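## Task

From the open drawer of the cooler COLD, lift out the rear cooling block (the one farther from the drawer handle) and set it down on deck slot D2, lying flat and within the slot's locators. Its 5 loose tubes must each finish seated in the same bore they began in. The front block must remain flat in its own place with every tube still in its bore, and plate P1 must stay on D1 as it is now. Nothing may count on the robot holding it there at the end. Finally open the gripper and move the arm away.

## Robot and tools

Setup: a single arm with one parallel two-finger gripper, so every command row describes that one hand. D1 is the deck slot beside COLD and D2 lies past D1. COLD is loose on the table: it must stay within about a finger's width of its start, upright, barely rotated. Its open drawer rolls when pushed, so avoid bumping it. A loose part or held object may occasionally get a brief outside tug.

Frame: the scene frame has its origin on the table top under the arm's base, +z up, and +y to the left when facing along +x. The base may sit slightly tilted. The reported hand position can be off, more so at long reach.

Gripper geometry: fingers point along the gripper's own +z axis and open/close along its y axis. end_effector_position is the point between the pads when closed; fingertips extend about 33 mm past it when closed, 9 mm when fully open. Closing moves the tips roughly 24 mm farther from the arm, so keep that margin above surfaces.

Row format (shared by both motion tools): 10 numbers in this order: x, y, z, qw, qx, qy, qz, position, force_limit, speed. x, y, z are an absolute target in metres for end_effector_position in the scene frame; qw..qz are an absolute target orientation quaternion, w first. Re-send the desired quaternion every row rather than copying a reported one that may have drifted. The last three are finger commands, each from -1 to 1. position: +1 fully open (140 mm), pads touch near -0.8, -1 squeezes until blocked. force_limit: about 14 N at -1, 60 N at 0, 107 N at +1 (for parts up to 40 mm wide). speed: pad gap changes at about 30 mm/s at -1, 140 at 0, 250 at +1.

execute_actions(actions): a list of actions; each action is a list of up to 15 rows, one row per 1/30 s step. If fewer than 15 rows are given, the last row is repeated to fill the 0.5 s action. An empty list just returns state and images. An action whose target lies over 0.6 m from the gripper's position at that action's start, along any gripper axis, is refused; a malformed call, or a first action failing that check against the last reported state, means nothing moves. Each step the commanded pose is clipped to within 70 mm and 16 degrees of the measured pose, and the arm stops at the last clipped pose, so long moves need several actions. Position wins over orientation if both cannot be met.

move(target, speed, blocking): target is one row as above (absolute pose plus finger commands, which are sent at the start). The hand follows a straight path there; speed is in m/s, 0.002 to 0.5, default 0.25, with rotation capped at twice that in rad/s. A path takes 0.5 to 10 s and is cut off at 10 s. It does not avoid obstacles, and the hand may lag, wander or overshoot the speed, especially near full stretch. Faster contact hits harder; aiming deeper past contact presses harder. blocking=false returns after 0.5 s while motion continues; then only wait or stop are accepted until a result shows the move ended. The extra "move:" line reports the ending (done, off_target, moving, held, fault) and limits: paced = pose clipped, held = a check blocked some steps (the arm may then surge faster than asked), plus distance from target.

wait(seconds): 0 to 10 s, holds the last command; returns early if a running move ends. stop(): brakes a running move (needs room; fingers keep moving). zoom_image(camera, region): camera is cam_high, cam_low or cam_wrist (each 504x504); region [x0, y0, x1, y1] in pixels from the top-left, at most 504 by 504. finished_scene(scene): ends the current scene by its number; irreversible, so only call it once the block is placed, released and the arm is clear.

Reading results: the state line gives hand position and quaternion. object_status: 0 moving, 1 blocked while opening, 2 blocked while closing (a real grip), 3 reached the commanded position or pads met. Stopped fingers stay until a position value changes by 0.01 or more; to grip harder, raise force_limit and switch position between -1 and -0.98. position_measured is in counts: 3 fully open, 230 pads together. "Hand target" is the pose now being driven toward; "pose unreachable" means the clearance check (which treats the base mount as arm) altered or blocked the command. Joint torques and external torque estimates are noisy and include friction and held weight.

Hazards: a joint hitting its load limit (waist 35, shoulder 35, upper arm roll 32, elbow 30, forearm roll 12, wrist pitch 12, wrist roll 12 N m, held weight included) triggers a TORQUE FAULT: 10 s halt and the rest of the call skipped. MOTOR HOT warns of heating from holding loads; OVER-TEMPERATURE FAULT brakes the arm until cooled. Anything pushed or dropped off the table ends the scene. Avoid drops, slips, slams and hard pushes; carry the block level and slowly so loose tubes stay in their bores, and lower it gently into D2's locators.

Typical order: look at the images, open the fingers, come down above the rear block, grip and confirm status 2, lift straight up clear of the drawer and front block, travel above D1's plate to D2, set down flat, open, then rise and retreat before ending the scene.

Each tool is called as a command line: name --argument value for each argument, lists and objects as JSON in quotes; but a table of rows of numbers goes row by row, as --pt "numbers of a row", without its own name.

## Session

execute_actions --actions '[]'

Scene clock: 0.00 s.
end_effector_position=(+0.1156, +0.2790, +0.1998) position_measured=3 object_status=3 end_effector_quat_wxyz=(-0.299, +0.700, +0.572, -0.305)
Joint positions: [ 0.819 -0.041 -0.19  -2.463  0.53   1.658 -2.568]
Joint velocities: [ 0.     0.     0.    -0.     0.    -0.     0.001]
Joint torques (N m, as the joint torque sensors report them, + toward a larger angle): no reading
External joint torques (N m, as the arm's controller estimates them; a push from outside toward a larger angle lowers the number): no reading
Hand target: +0.116, +0.279, +0.200; -0.299, +0.700, +0.572, -0.305

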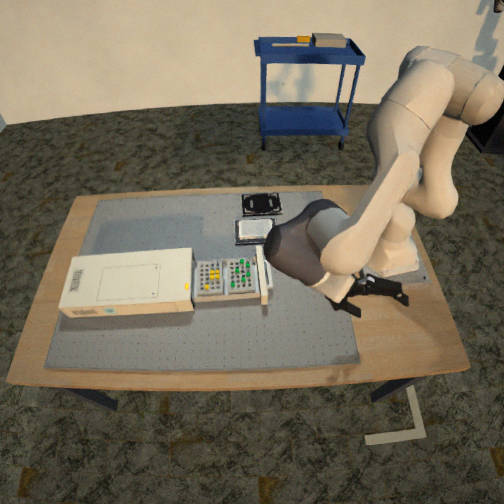

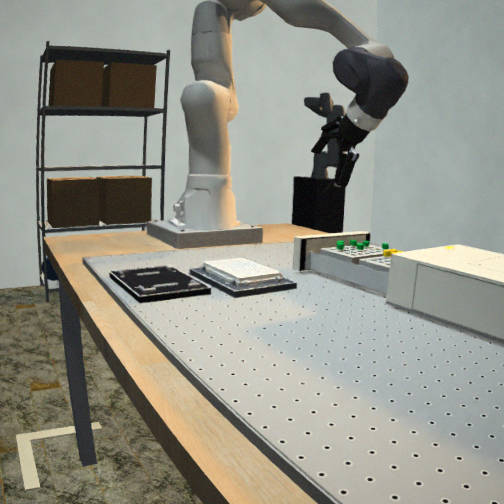

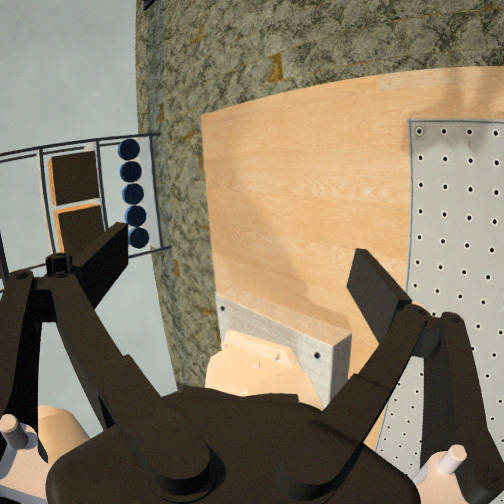

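move --target '[0.38,0.2,0.27,0,1,0,0,0.4,0,0]' --speed 0.4

move --target '[0.605,0.08,0.14,0,0.749,-0.663,0,0.4,0,0]' --speed 0.35

Scene clock: 3.23 s.
end_effector_position=(+0.3831, +0.2074, +0.2704) position_measured=78 object_status=3 end_effector_quat_wxyz=(+0.004, +1.000, +0.007, +0.001)
Joint positions: [ 0.183 -0.332  0.301 -2.395  0.097  2.06  -1.163]
Joint velocities: [-0.006  0.002  0.007 -0.    -0.001  0.001  0.028]
Joint torques (N m, as the joint torque sensors report them, + toward a larger angle): [ -1.22 -17.94  -3.08  25.35   0.53   2.27   0.09]
External joint torques (N m, as the arm's controller estimates them; a push from outside toward a larger angle lowers the number): [-1.28  0.2  -0.16  1.59 -0.22 -0.25  0.09]
Hand target: +0.383, +0.207, +0.270; +0.005, +1.000, +0.000, +0.000
Off the commanded pose: 0.008 m, 1 deg.
move: off_target

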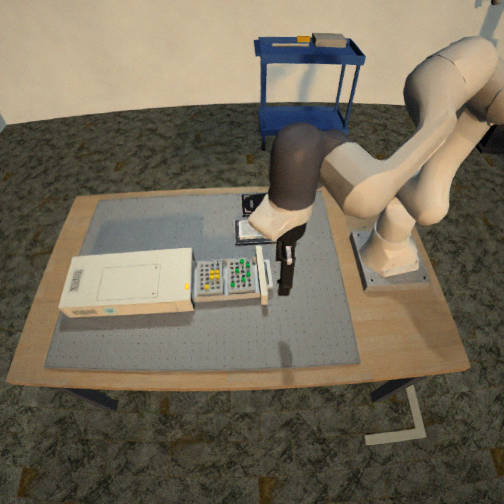

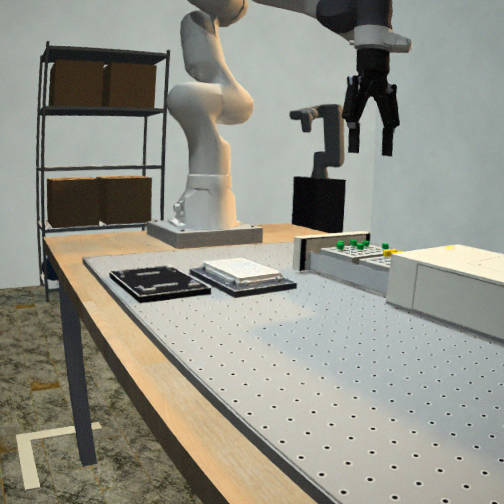

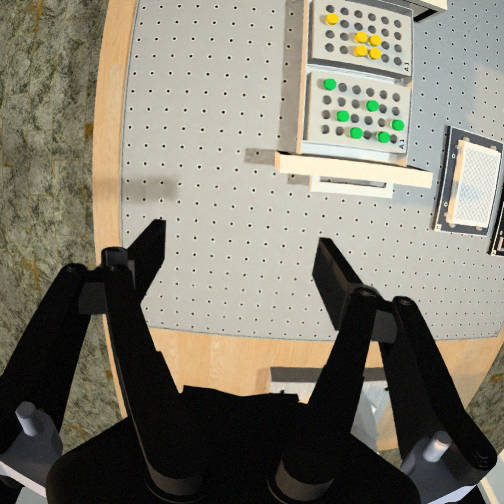

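Scene clock: 6.33 s.
end_effector_position=(+0.6074, +0.0887, +0.1437) position_measured=78 object_status=3 end_effector_quat_wxyz=(-0.003, +0.755, -0.655, -0.003)
Joint positions: [ 0.083  0.346  0.067 -1.932 -0.027  2.267  0.022]
Joint velocities: [-0.001 -0.    -0.001 -0.001 -0.001 -0.     0.03 ]
Joint torques (N m, as the joint torque sensors report them, + toward a larger angle): [  1.41 -39.52  -0.42  23.62   1.46   2.06   0.13]
External joint torques (N m, as the arm's controller estimates them; a push from outside toward a larger angle lowers the number): [ 1.27  1.57 -1.56  1.12  0.85 -0.45  0.13]
Hand target: +0.607, +0.089, +0.142; -0.003, +0.750, -0.662, -0.005
Off the commanded pose: 0.010 m, 1 deg.
move: off_target

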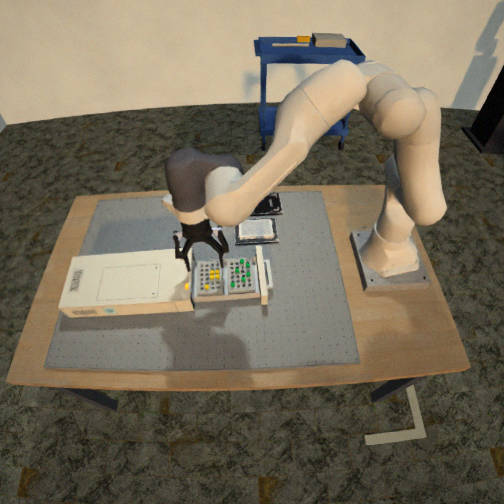

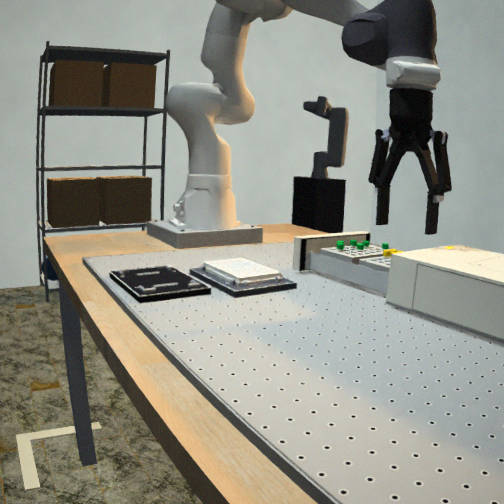

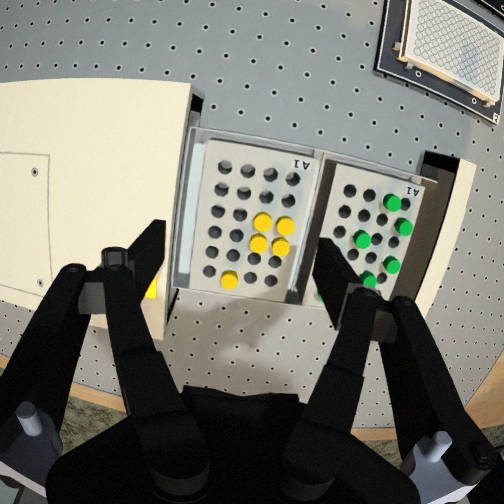

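move --target '[0.599,0.097,0.12,0,0.734,-0.679,0,0.35,0,0]' --speed 0.05

move --target '[0.599,0.097,0.087,0,0.734,-0.679,0,0.35,0,0]' --speed 0.04

Scene clock: 7.47 s.
end_effector_position=(+0.5985, +0.0972, +0.1214) position_measured=85 object_status=3 end_effector_quat_wxyz=(-0.000, +0.738, -0.674, -0.001)
Joint positions: [ 0.12   0.361  0.045 -1.973 -0.028  2.321  0.092]
Joint velocities: [ 0.007  0.001 -0.009 -0.    -0.001  0.009  0.029]
Joint torques (N m, as the joint torque sensors report them, + toward a larger angle): [  0.79 -40.29   0.15  21.57   0.33   2.87   0.2 ]
External joint torques (N m, as the arm's controller estimates them; a push from outside toward a larger angle lowers the number): [ 0.58  0.66 -0.86 -0.38 -0.25  0.38  0.2 ]
Hand target: +0.599, +0.097, +0.120; -0.000, +0.734, -0.679, -0.000
Off the commanded pose: 0.001 m, 1 deg.
move: done

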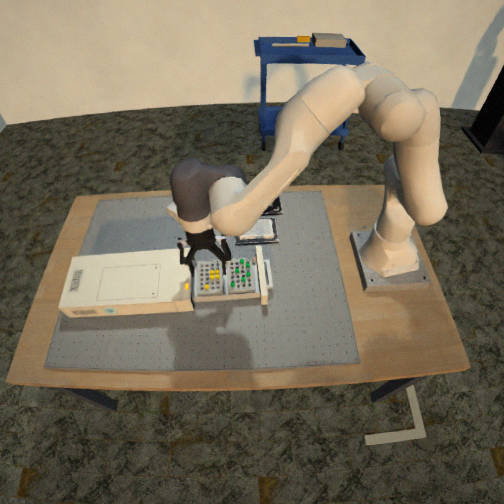

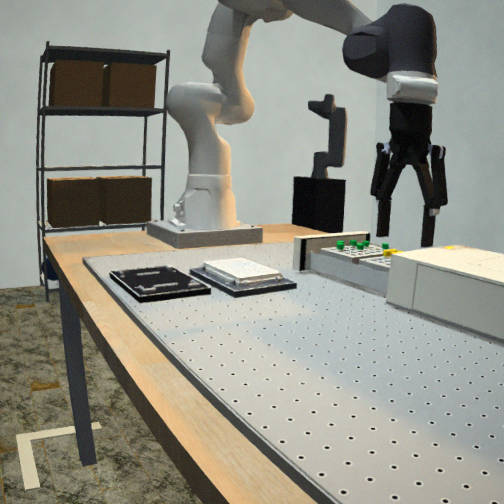

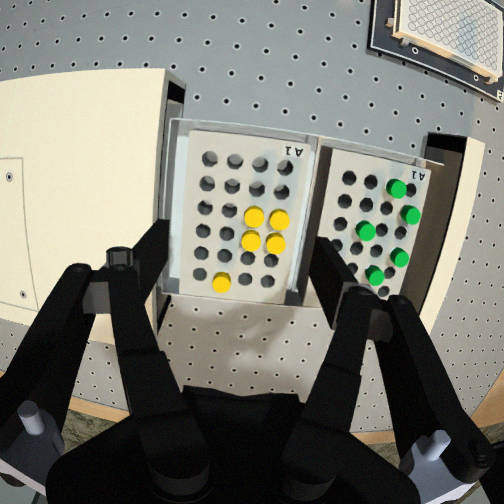

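Scene clock: 8.63 s.
end_effector_position=(+0.5982, +0.0977, +0.0883) position_measured=85 object_status=3 end_effector_quat_wxyz=(-0.000, +0.736, -0.677, -0.002)
Joint positions: [ 0.125  0.416  0.04  -1.985 -0.028  2.387  0.1  ]
Joint velocities: [ 0.004  0.001 -0.002  0.001 -0.     0.015  0.004]
Joint torques (N m, as the joint torque sensors report them, + toward a larger angle): [  0.71 -40.52  -1.56  21.05  -0.06   2.79   0.09]
External joint torques (N m, as the arm's controller estimates them; a push from outside toward a larger angle lowers the number): [ 0.38  1.26 -2.72 -0.09 -0.6   0.32  0.09]
Hand target: +0.599, +0.097, +0.087; -0.000, +0.734, -0.679, -0.001
Off the commanded pose: 0.002 m, 0 deg.
move: done

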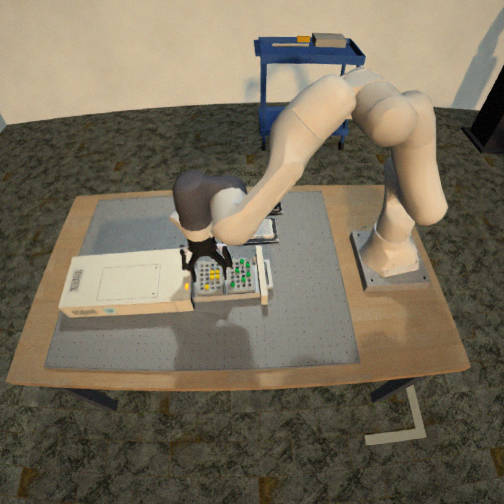

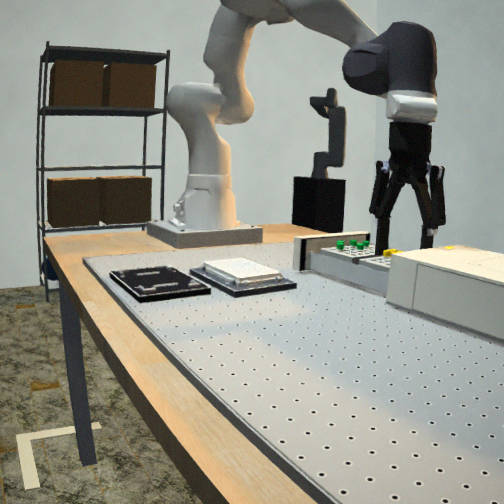

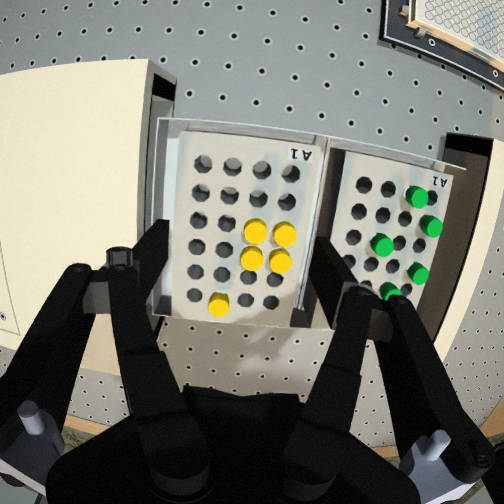

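move --target '[0.602,0.099,0.085,0,0.737,-0.676,0,0.27,0,0]' --speed 0.02

move --target '[0.602,0.099,0.07,0,0.737,-0.676,0,0.27,0,0]' --speed 0.015

zoom_image --camera "cam_high" --region '[165,225,265,325]'

zoom_image --camera "cam_low" --region '[340,180,480,300]'

Scene clock: 9.47 s.
end_effector_position=(+0.6008, +0.0991, +0.0856) position_measured=95 object_status=3 end_effector_quat_wxyz=(-0.000, +0.737, -0.676, -0.002)
Joint positions: [ 0.127  0.428  0.04  -1.975 -0.03   2.389  0.101]
Joint velocities: [ 0.001  0.002 -0.001 -0.    -0.001  0.001 -0.001]
Joint torques (N m, as the joint torque sensors report them, + toward a larger angle): [  1.36 -40.74  -0.32  22.96  -0.2    2.83  -0.03]
External joint torques (N m, as the arm's controller estimates them; a push from outside toward a larger angle lowers the number): [ 1.02  1.32 -1.49  1.84 -0.74  0.36 -0.03]
Hand target: +0.602, +0.099, +0.085; -0.000, +0.737, -0.676, -0.000
Off the commanded pose: 0.001 m, 0 deg.
move: done

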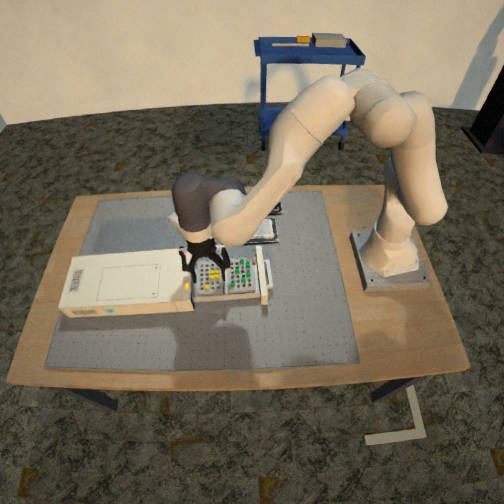

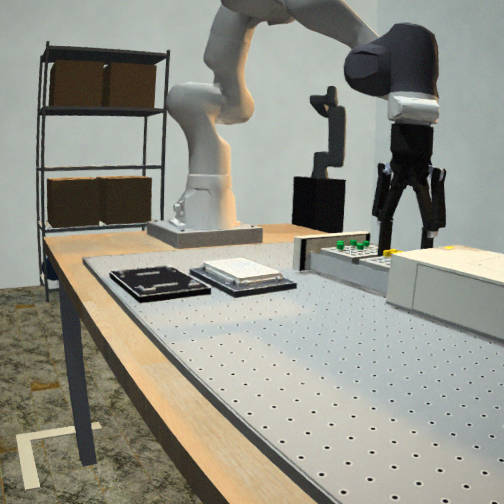

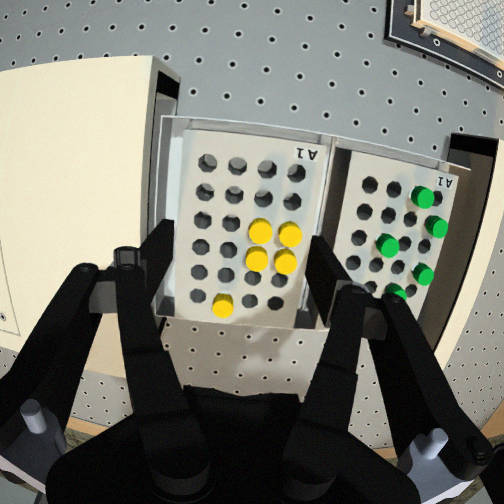

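Scene clock: 10.73 s.
end_effector_position=(+0.6008, +0.0997, +0.0715) position_measured=95 object_status=3 end_effector_quat_wxyz=(+0.000, +0.737, -0.676, -0.002)
Joint positions: [ 0.128  0.455  0.04  -1.975 -0.031  2.414  0.101]
Joint velocities: [ 0.002  0.    -0.001  0.001 -0.001  0.003 -0.001]
Joint torques (N m, as the joint torque sensors report them, + toward a larger angle): [  1.71 -41.12  -0.61  21.13  -0.3    3.51   0.05]
External joint torques (N m, as the arm's controller estimates them; a push from outside toward a larger angle lowers the number): [ 1.33  1.57 -1.87  0.19 -0.82  1.02  0.05]
Hand target: +0.602, +0.099, +0.070; -0.000, +0.737, -0.676, -0.000
Off the commanded pose: 0.002 m, 0 deg.
move: done

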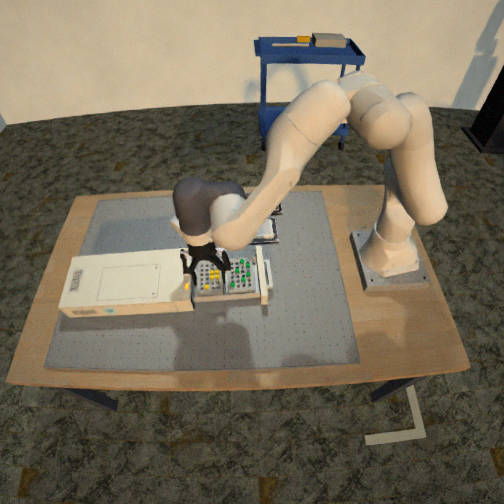

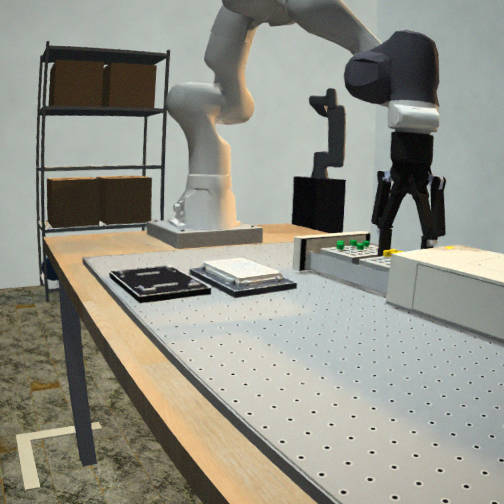

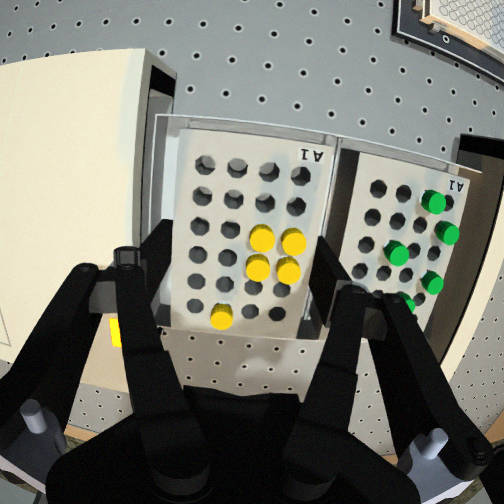

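Region (165, 225, 265, 325) of cam_high's 504x504 image, scaled by 5.040, with more detail than that image has.

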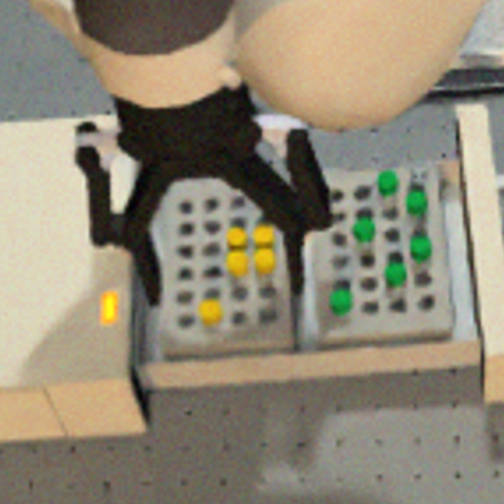

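Region (340, 180, 480, 300) of cam_low's 504x504 image, scaled by 3.600, with more detail than that image has; it fills the top 432 rows of this view, and the rest is white.

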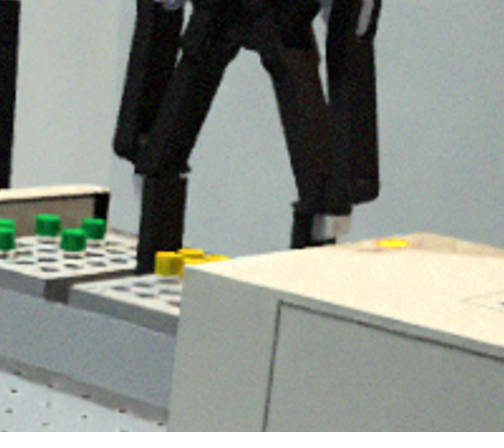

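move --target '[0.600,0.098,0.058,0,0.737,-0.676,0,0.23,0,-1]' --speed 0.012

move --target '[0.600,0.098,0.059,0,0.737,-0.676,0,-1,1,-1]' --speed 0.012

move --target '[0.602,0.098,0.165,0,0.737,-0.676,0,-1,1,-1]' --speed 0.05

Scene clock: 12.20 s.
end_effector_position=(+0.6062, +0.1002, +0.0703) position_measured=100 object_status=3 end_effector_quat_wxyz=(-0.007, +0.737, -0.676, +0.004)
Joint positions: [ 0.128  0.458  0.039 -1.978 -0.032  2.44   0.101]
Joint velocities: [ 0.001  0.     0.     0.001 -0.     0.001  0.001]
Joint torques (N m, as the joint torque sensors report them, + toward a larger angle): [  0.98 -33.64  -0.81  16.75  -0.38   3.65  -0.03]
External joint torques (N m, as the arm's controller estimates them; a push from outside toward a larger angle lowers the number): [ 0.68  8.99 -1.99 -4.05 -0.89  1.13 -0.03]
Hand target: +0.600, +0.098, +0.058; -0.000, +0.737, -0.676, -0.000
Off the commanded pose: 0.014 m, 1 deg.
move: off_target

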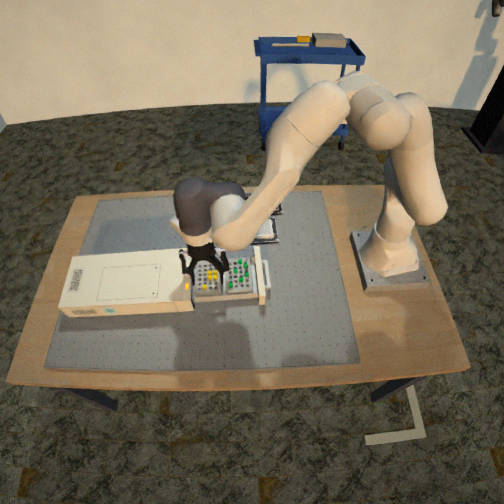

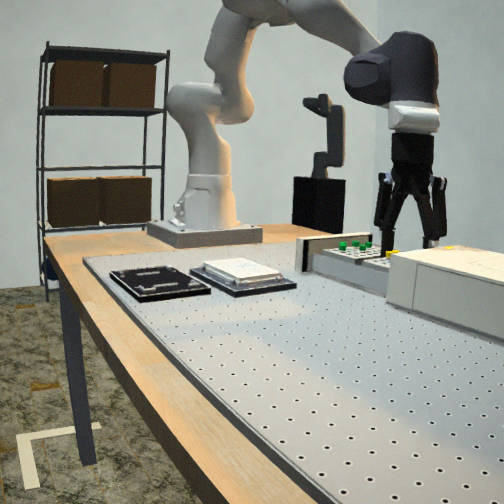

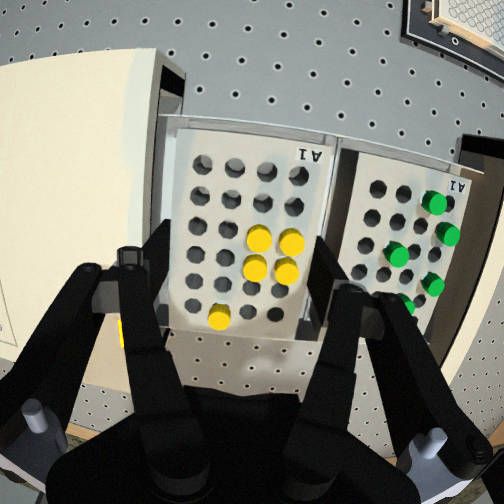

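Scene clock: 13.50 s.
end_effector_position=(+0.6069, +0.1002, +0.0714) position_measured=107 object_status=2 end_effector_quat_wxyz=(-0.008, +0.737, -0.676, +0.004)
Joint positions: [ 0.128  0.456  0.039 -1.978 -0.032  2.44   0.101]
Joint velocities: [ 0.     0.001  0.    -0.001 -0.     0.     0.   ]
Joint torques (N m, as the joint torque sensors report them, + toward a larger angle): [  0.85 -33.76  -0.96  16.74  -0.31   3.3   -0.02]
External joint torques (N m, as the arm's controller estimates them; a push from outside toward a larger angle lowers the number): [ 0.61  8.78 -2.09 -4.07 -0.83  0.76 -0.02]
Hand target: +0.600, +0.098, +0.059; -0.000, +0.737, -0.676, -0.000
Off the commanded pose: 0.014 m, 1 deg.
move: off_target

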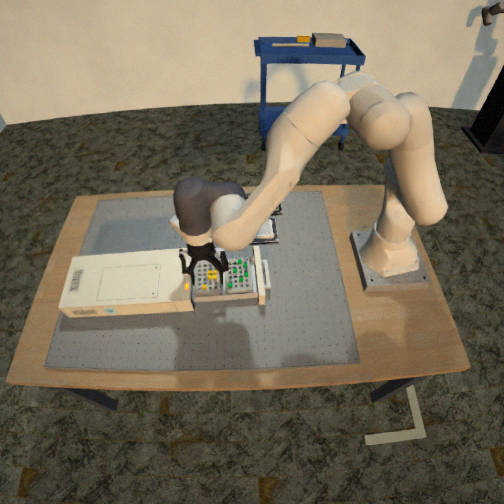

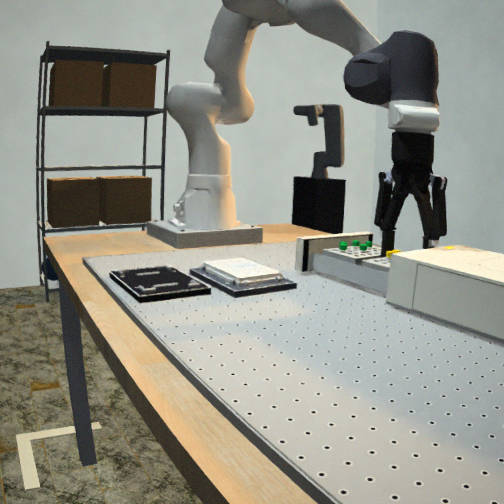

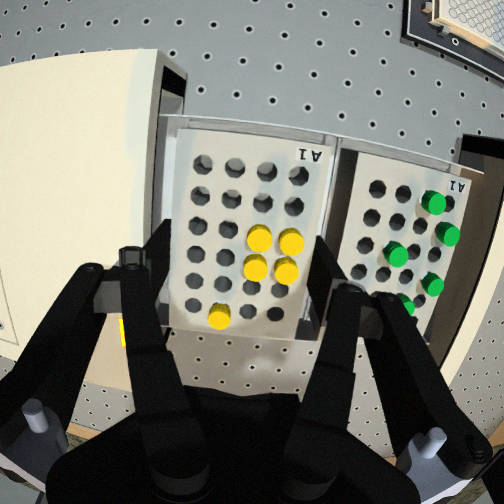

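Scene clock: 15.80 s.
end_effector_position=(+0.5968, +0.0950, +0.1547) position_measured=107 object_status=2 end_effector_quat_wxyz=(+0.009, +0.736, -0.677, -0.003)
Joint positions: [ 0.128  0.319  0.039 -1.936 -0.031  2.225  0.101]
Joint velocities: [ 0.001  0.001  0.    -0.001 -0.001 -0.009 -0.   ]
Joint torques (N m, as the joint torque sensors report them, + toward a larger angle): [ -0.09 -46.62   1.07  27.43   1.45   2.75  -0.27]
External joint torques (N m, as the arm's controller estimates them; a push from outside toward a larger angle lowers the number): [-0.44 -6.26  0.11  4.84  0.83  0.31 -0.27]
Hand target: +0.602, +0.097, +0.164; +0.001, +0.737, -0.676, +0.001
Off the commanded pose: 0.012 m, 1 deg.
move: off_target

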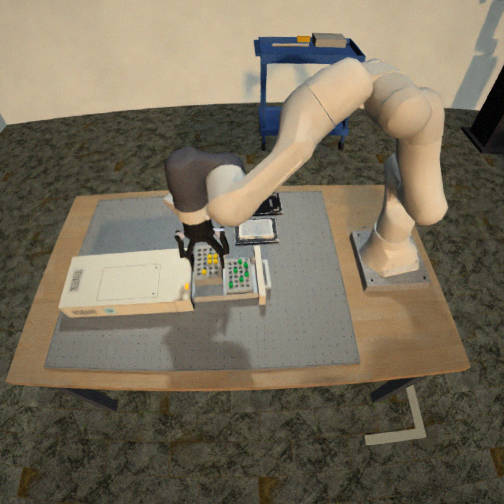

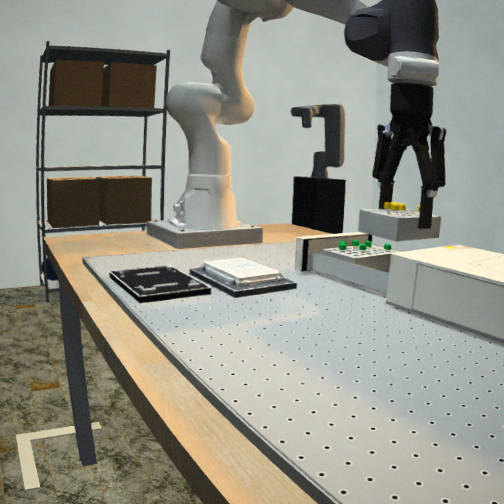

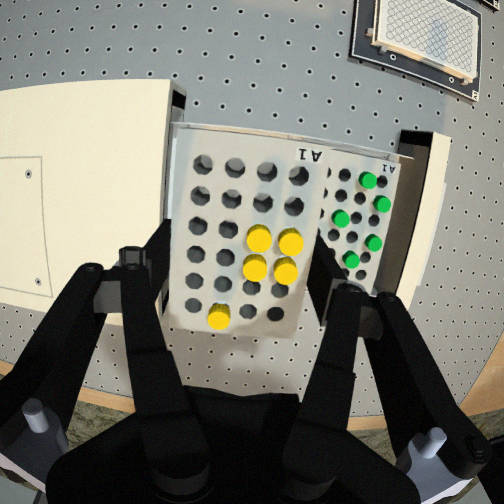

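move --target '[0.44,-0.28,0.16,0,0.02,-0.9998,0,-1,1,-1]' --speed 0.18

move --target '[0.44,-0.28,0.105,0,0.02,-0.9998,0,-1,1,-1]' --speed 0.05

zoom_image --camera "cam_high" --region '[225,165,305,245]'

Scene clock: 20.97 s.
end_effector_position=(+0.4435, -0.2794, +0.1536) position_measured=107 object_status=2 end_effector_quat_wxyz=(-0.009, -0.028, +1.000, +0.003)
Joint positions: [-0.068  0.103 -0.487 -2.251  0.042  2.32   0.933]
Joint velocities: [ 0.001  0.001 -0.001 -0.    -0.     0.     0.028]
Joint torques (N m, as the joint torque sensors report them, + toward a larger angle): [  1.07 -32.4   -2.13  26.94   1.26   2.87   0.25]
External joint torques (N m, as the arm's controller estimates them; a push from outside toward a larger angle lowers the number): [ 0.59 -2.95 -1.21  5.25  0.69  0.47  0.25]
Hand target: +0.449, -0.281, +0.159; -0.002, -0.020, +1.000, +0.000
Off the commanded pose: 0.007 m, 1 deg.
move: off_target

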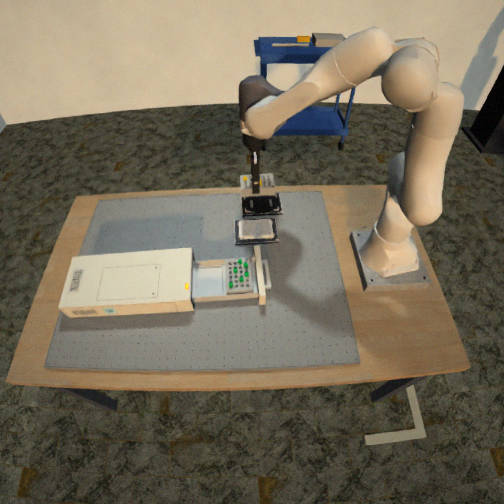

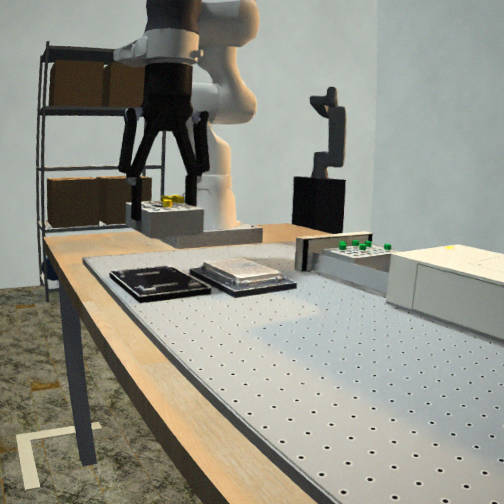

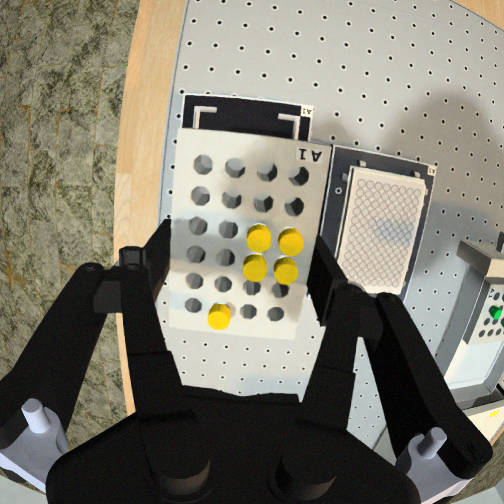

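Scene clock: 22.40 s.
end_effector_position=(+0.4338, -0.2767, +0.1006) position_measured=107 object_status=2 end_effector_quat_wxyz=(-0.008, -0.017, +1.000, +0.004)
Joint positions: [-0.082  0.185 -0.475 -2.316  0.108  2.455  0.901]
Joint velocities: [-0.001 -0.002  0.001 -0.001  0.004  0.01  -0.01 ]
Joint torques (N m, as the joint torque sensors report them, + toward a larger angle): [ -0.42 -33.46  -1.88  23.4    1.27   3.37  -0.29]
External joint torques (N m, as the arm's controller estimates them; a push from outside toward a larger angle lowers the number): [-0.82 -2.73  0.14  3.35  0.78  0.98 -0.29]
Hand target: +0.440, -0.280, +0.105; -0.000, -0.020, +1.000, +0.001
Off the commanded pose: 0.008 m, 1 deg.
move: off_target

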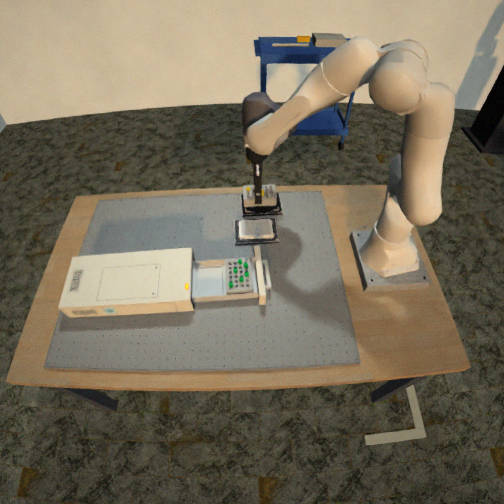

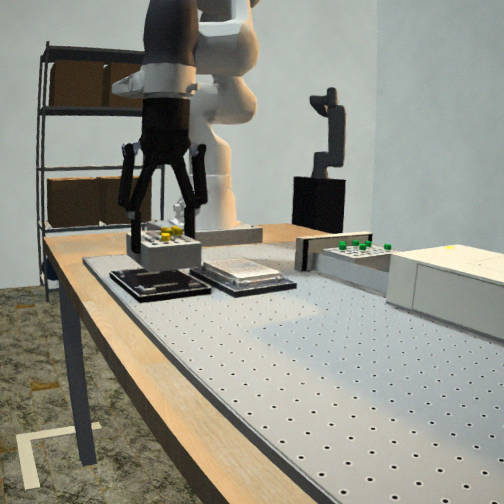

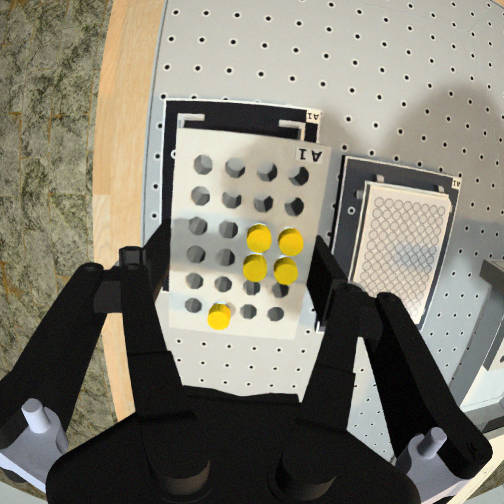

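Region (225, 165, 305, 245) of cam_high's 504x504 image, scaled by 6.300, with more detail than that image has.

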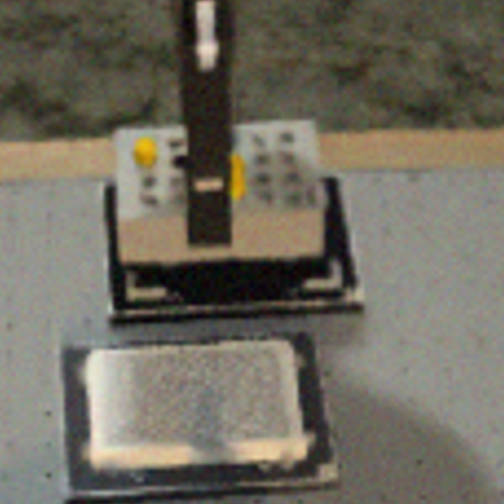

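move --target '[0.433,-0.287,0.087,0,0.046,-0.9989,0,-1,1,-1]' --speed 0.025

zoom_image --camera "cam_high" --region '[230,175,295,225]'

zoom_image --camera "cam_wrist" --region '[120,80,380,280]'

zoom_image --camera "cam_low" --region '[100,220,230,310]'

Scene clock: 23.90 s.
end_effector_position=(+0.4275, -0.2839, +0.0829) position_measured=107 object_status=2 end_effector_quat_wxyz=(-0.008, -0.039, +0.999, +0.003)
Joint positions: [-0.122  0.22  -0.45  -2.327  0.131  2.499  0.824]
Joint velocities: [-0.013 -0.     0.012 -0.     0.003  0.013 -0.039]
Joint torques (N m, as the joint torque sensors report them, + toward a larger angle): [ -0.54 -34.17  -1.88  22.49   1.25   3.48  -0.26]
External joint torques (N m, as the arm's controller estimates them; a push from outside toward a larger angle lowers the number): [-1.04 -2.62  0.36  2.99  0.79  1.07 -0.26]
Hand target: +0.433, -0.287, +0.087; -0.000, -0.046, +0.999, -0.000
Off the commanded pose: 0.008 m, 1 deg.
move: off_target

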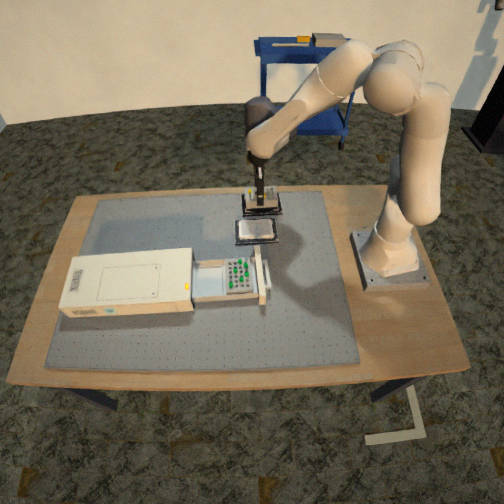

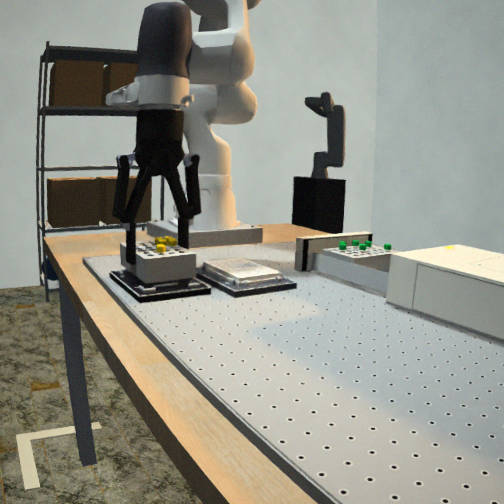

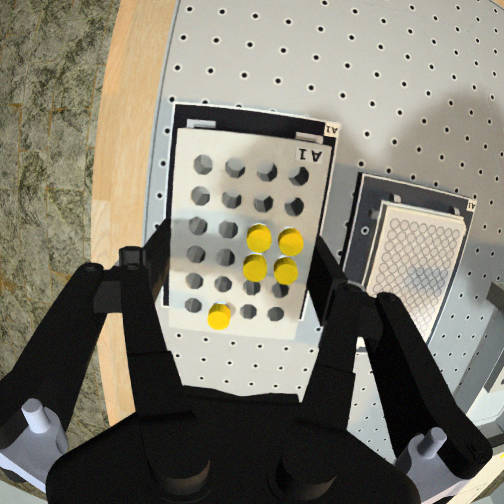

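Region (230, 175, 295, 225) of cam_high's 504x504 image, scaled by 7.754, with more detail than that image has; it fills the top 388 rows of this view, and the rest is white.

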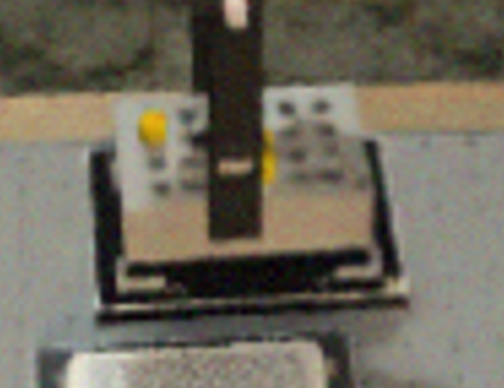

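Region (120, 80, 380, 280) of cam_wrist's 504x504 image, scaled by 1.938, with more detail than that image has; it fills the top 388 rows of this view, and the rest is white.

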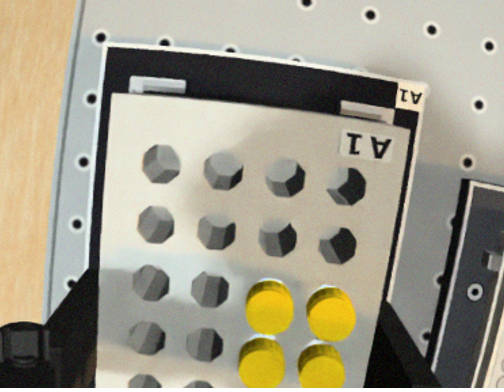

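Region (100, 220, 230, 310) of cam_low's 504x504 image, scaled by 3.877, with more detail than that image has; it fills the top 349 rows of this view, and the rest is white.

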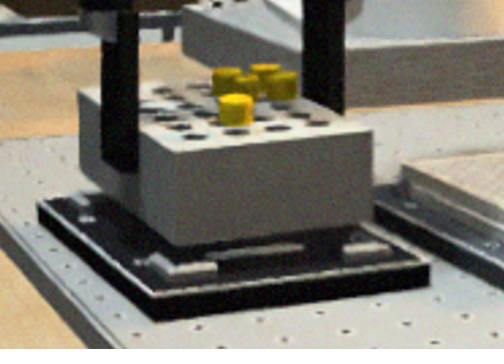

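move --target '[0.432,-0.2865,0.071,0,0.041,-0.9992,0,-1,1,-1]' --speed 0.012

zoom_image --camera "cam_high" --region '[230,175,295,225]'

zoom_image --camera "cam_low" --region '[100,220,230,310]'

Scene clock: 25.27 s.
end_effector_position=(+0.4267, -0.2833, +0.0699) position_measured=107 object_status=2 end_effector_quat_wxyz=(-0.007, -0.037, +0.999, +0.005)
Joint positions: [-0.135  0.247 -0.435 -2.333  0.158  2.531  0.807]
Joint velocities: [-0.004  0.002  0.002  0.     0.005 -0.    -0.005]
Joint torques (N m, as the joint torque sensors report them, + toward a larger angle): [ -0.24 -31.17  -2.51  21.2    1.28   4.83  -0.59]
External joint torques (N m, as the arm's controller estimates them; a push from outside toward a larger angle lowers the number): [-0.59  0.87  0.08  2.23  0.83  2.43 -0.59]
Hand target: +0.432, -0.286, +0.071; -0.000, -0.041, +0.999, +0.000
Off the commanded pose: 0.006 m, 1 deg.
move: off_target

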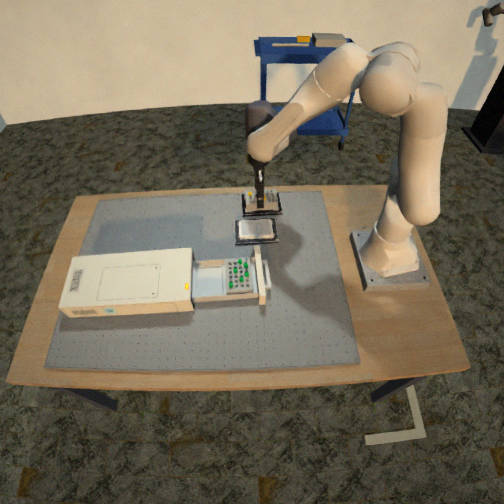

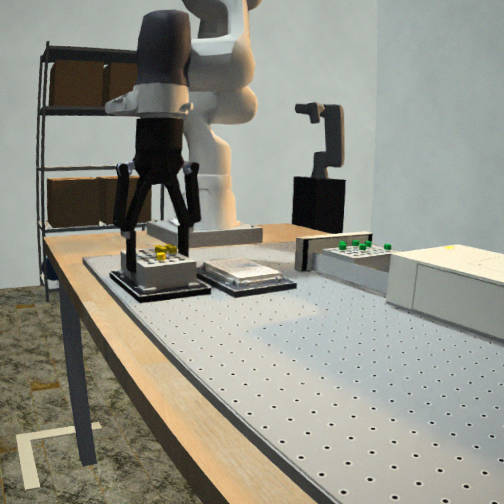

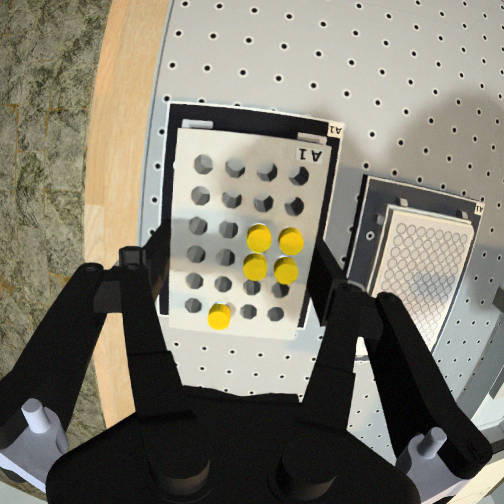

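Region (230, 175, 295, 225) of cam_high's 504x504 image, scaled by 7.754, with more detail than that image has; it fills the top 388 rows of this view, and the rest is white.

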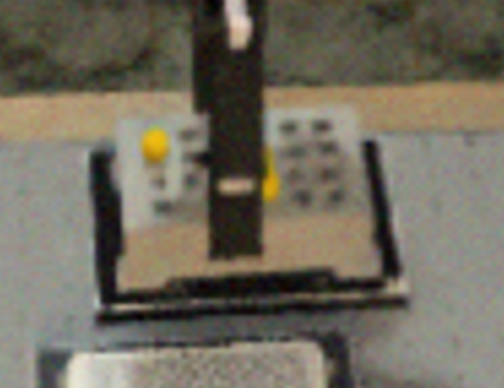

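Region (100, 220, 230, 310) of cam_low's 504x504 image, scaled by 3.877, with more detail than that image has; it fills the top 349 rows of this view, and the rest is white.

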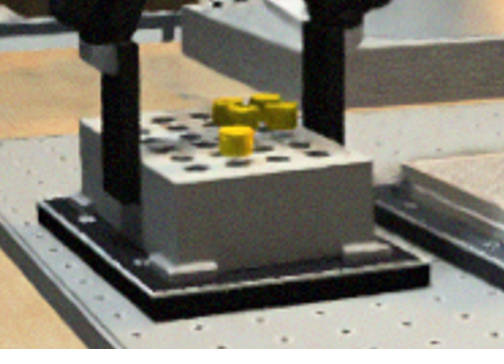

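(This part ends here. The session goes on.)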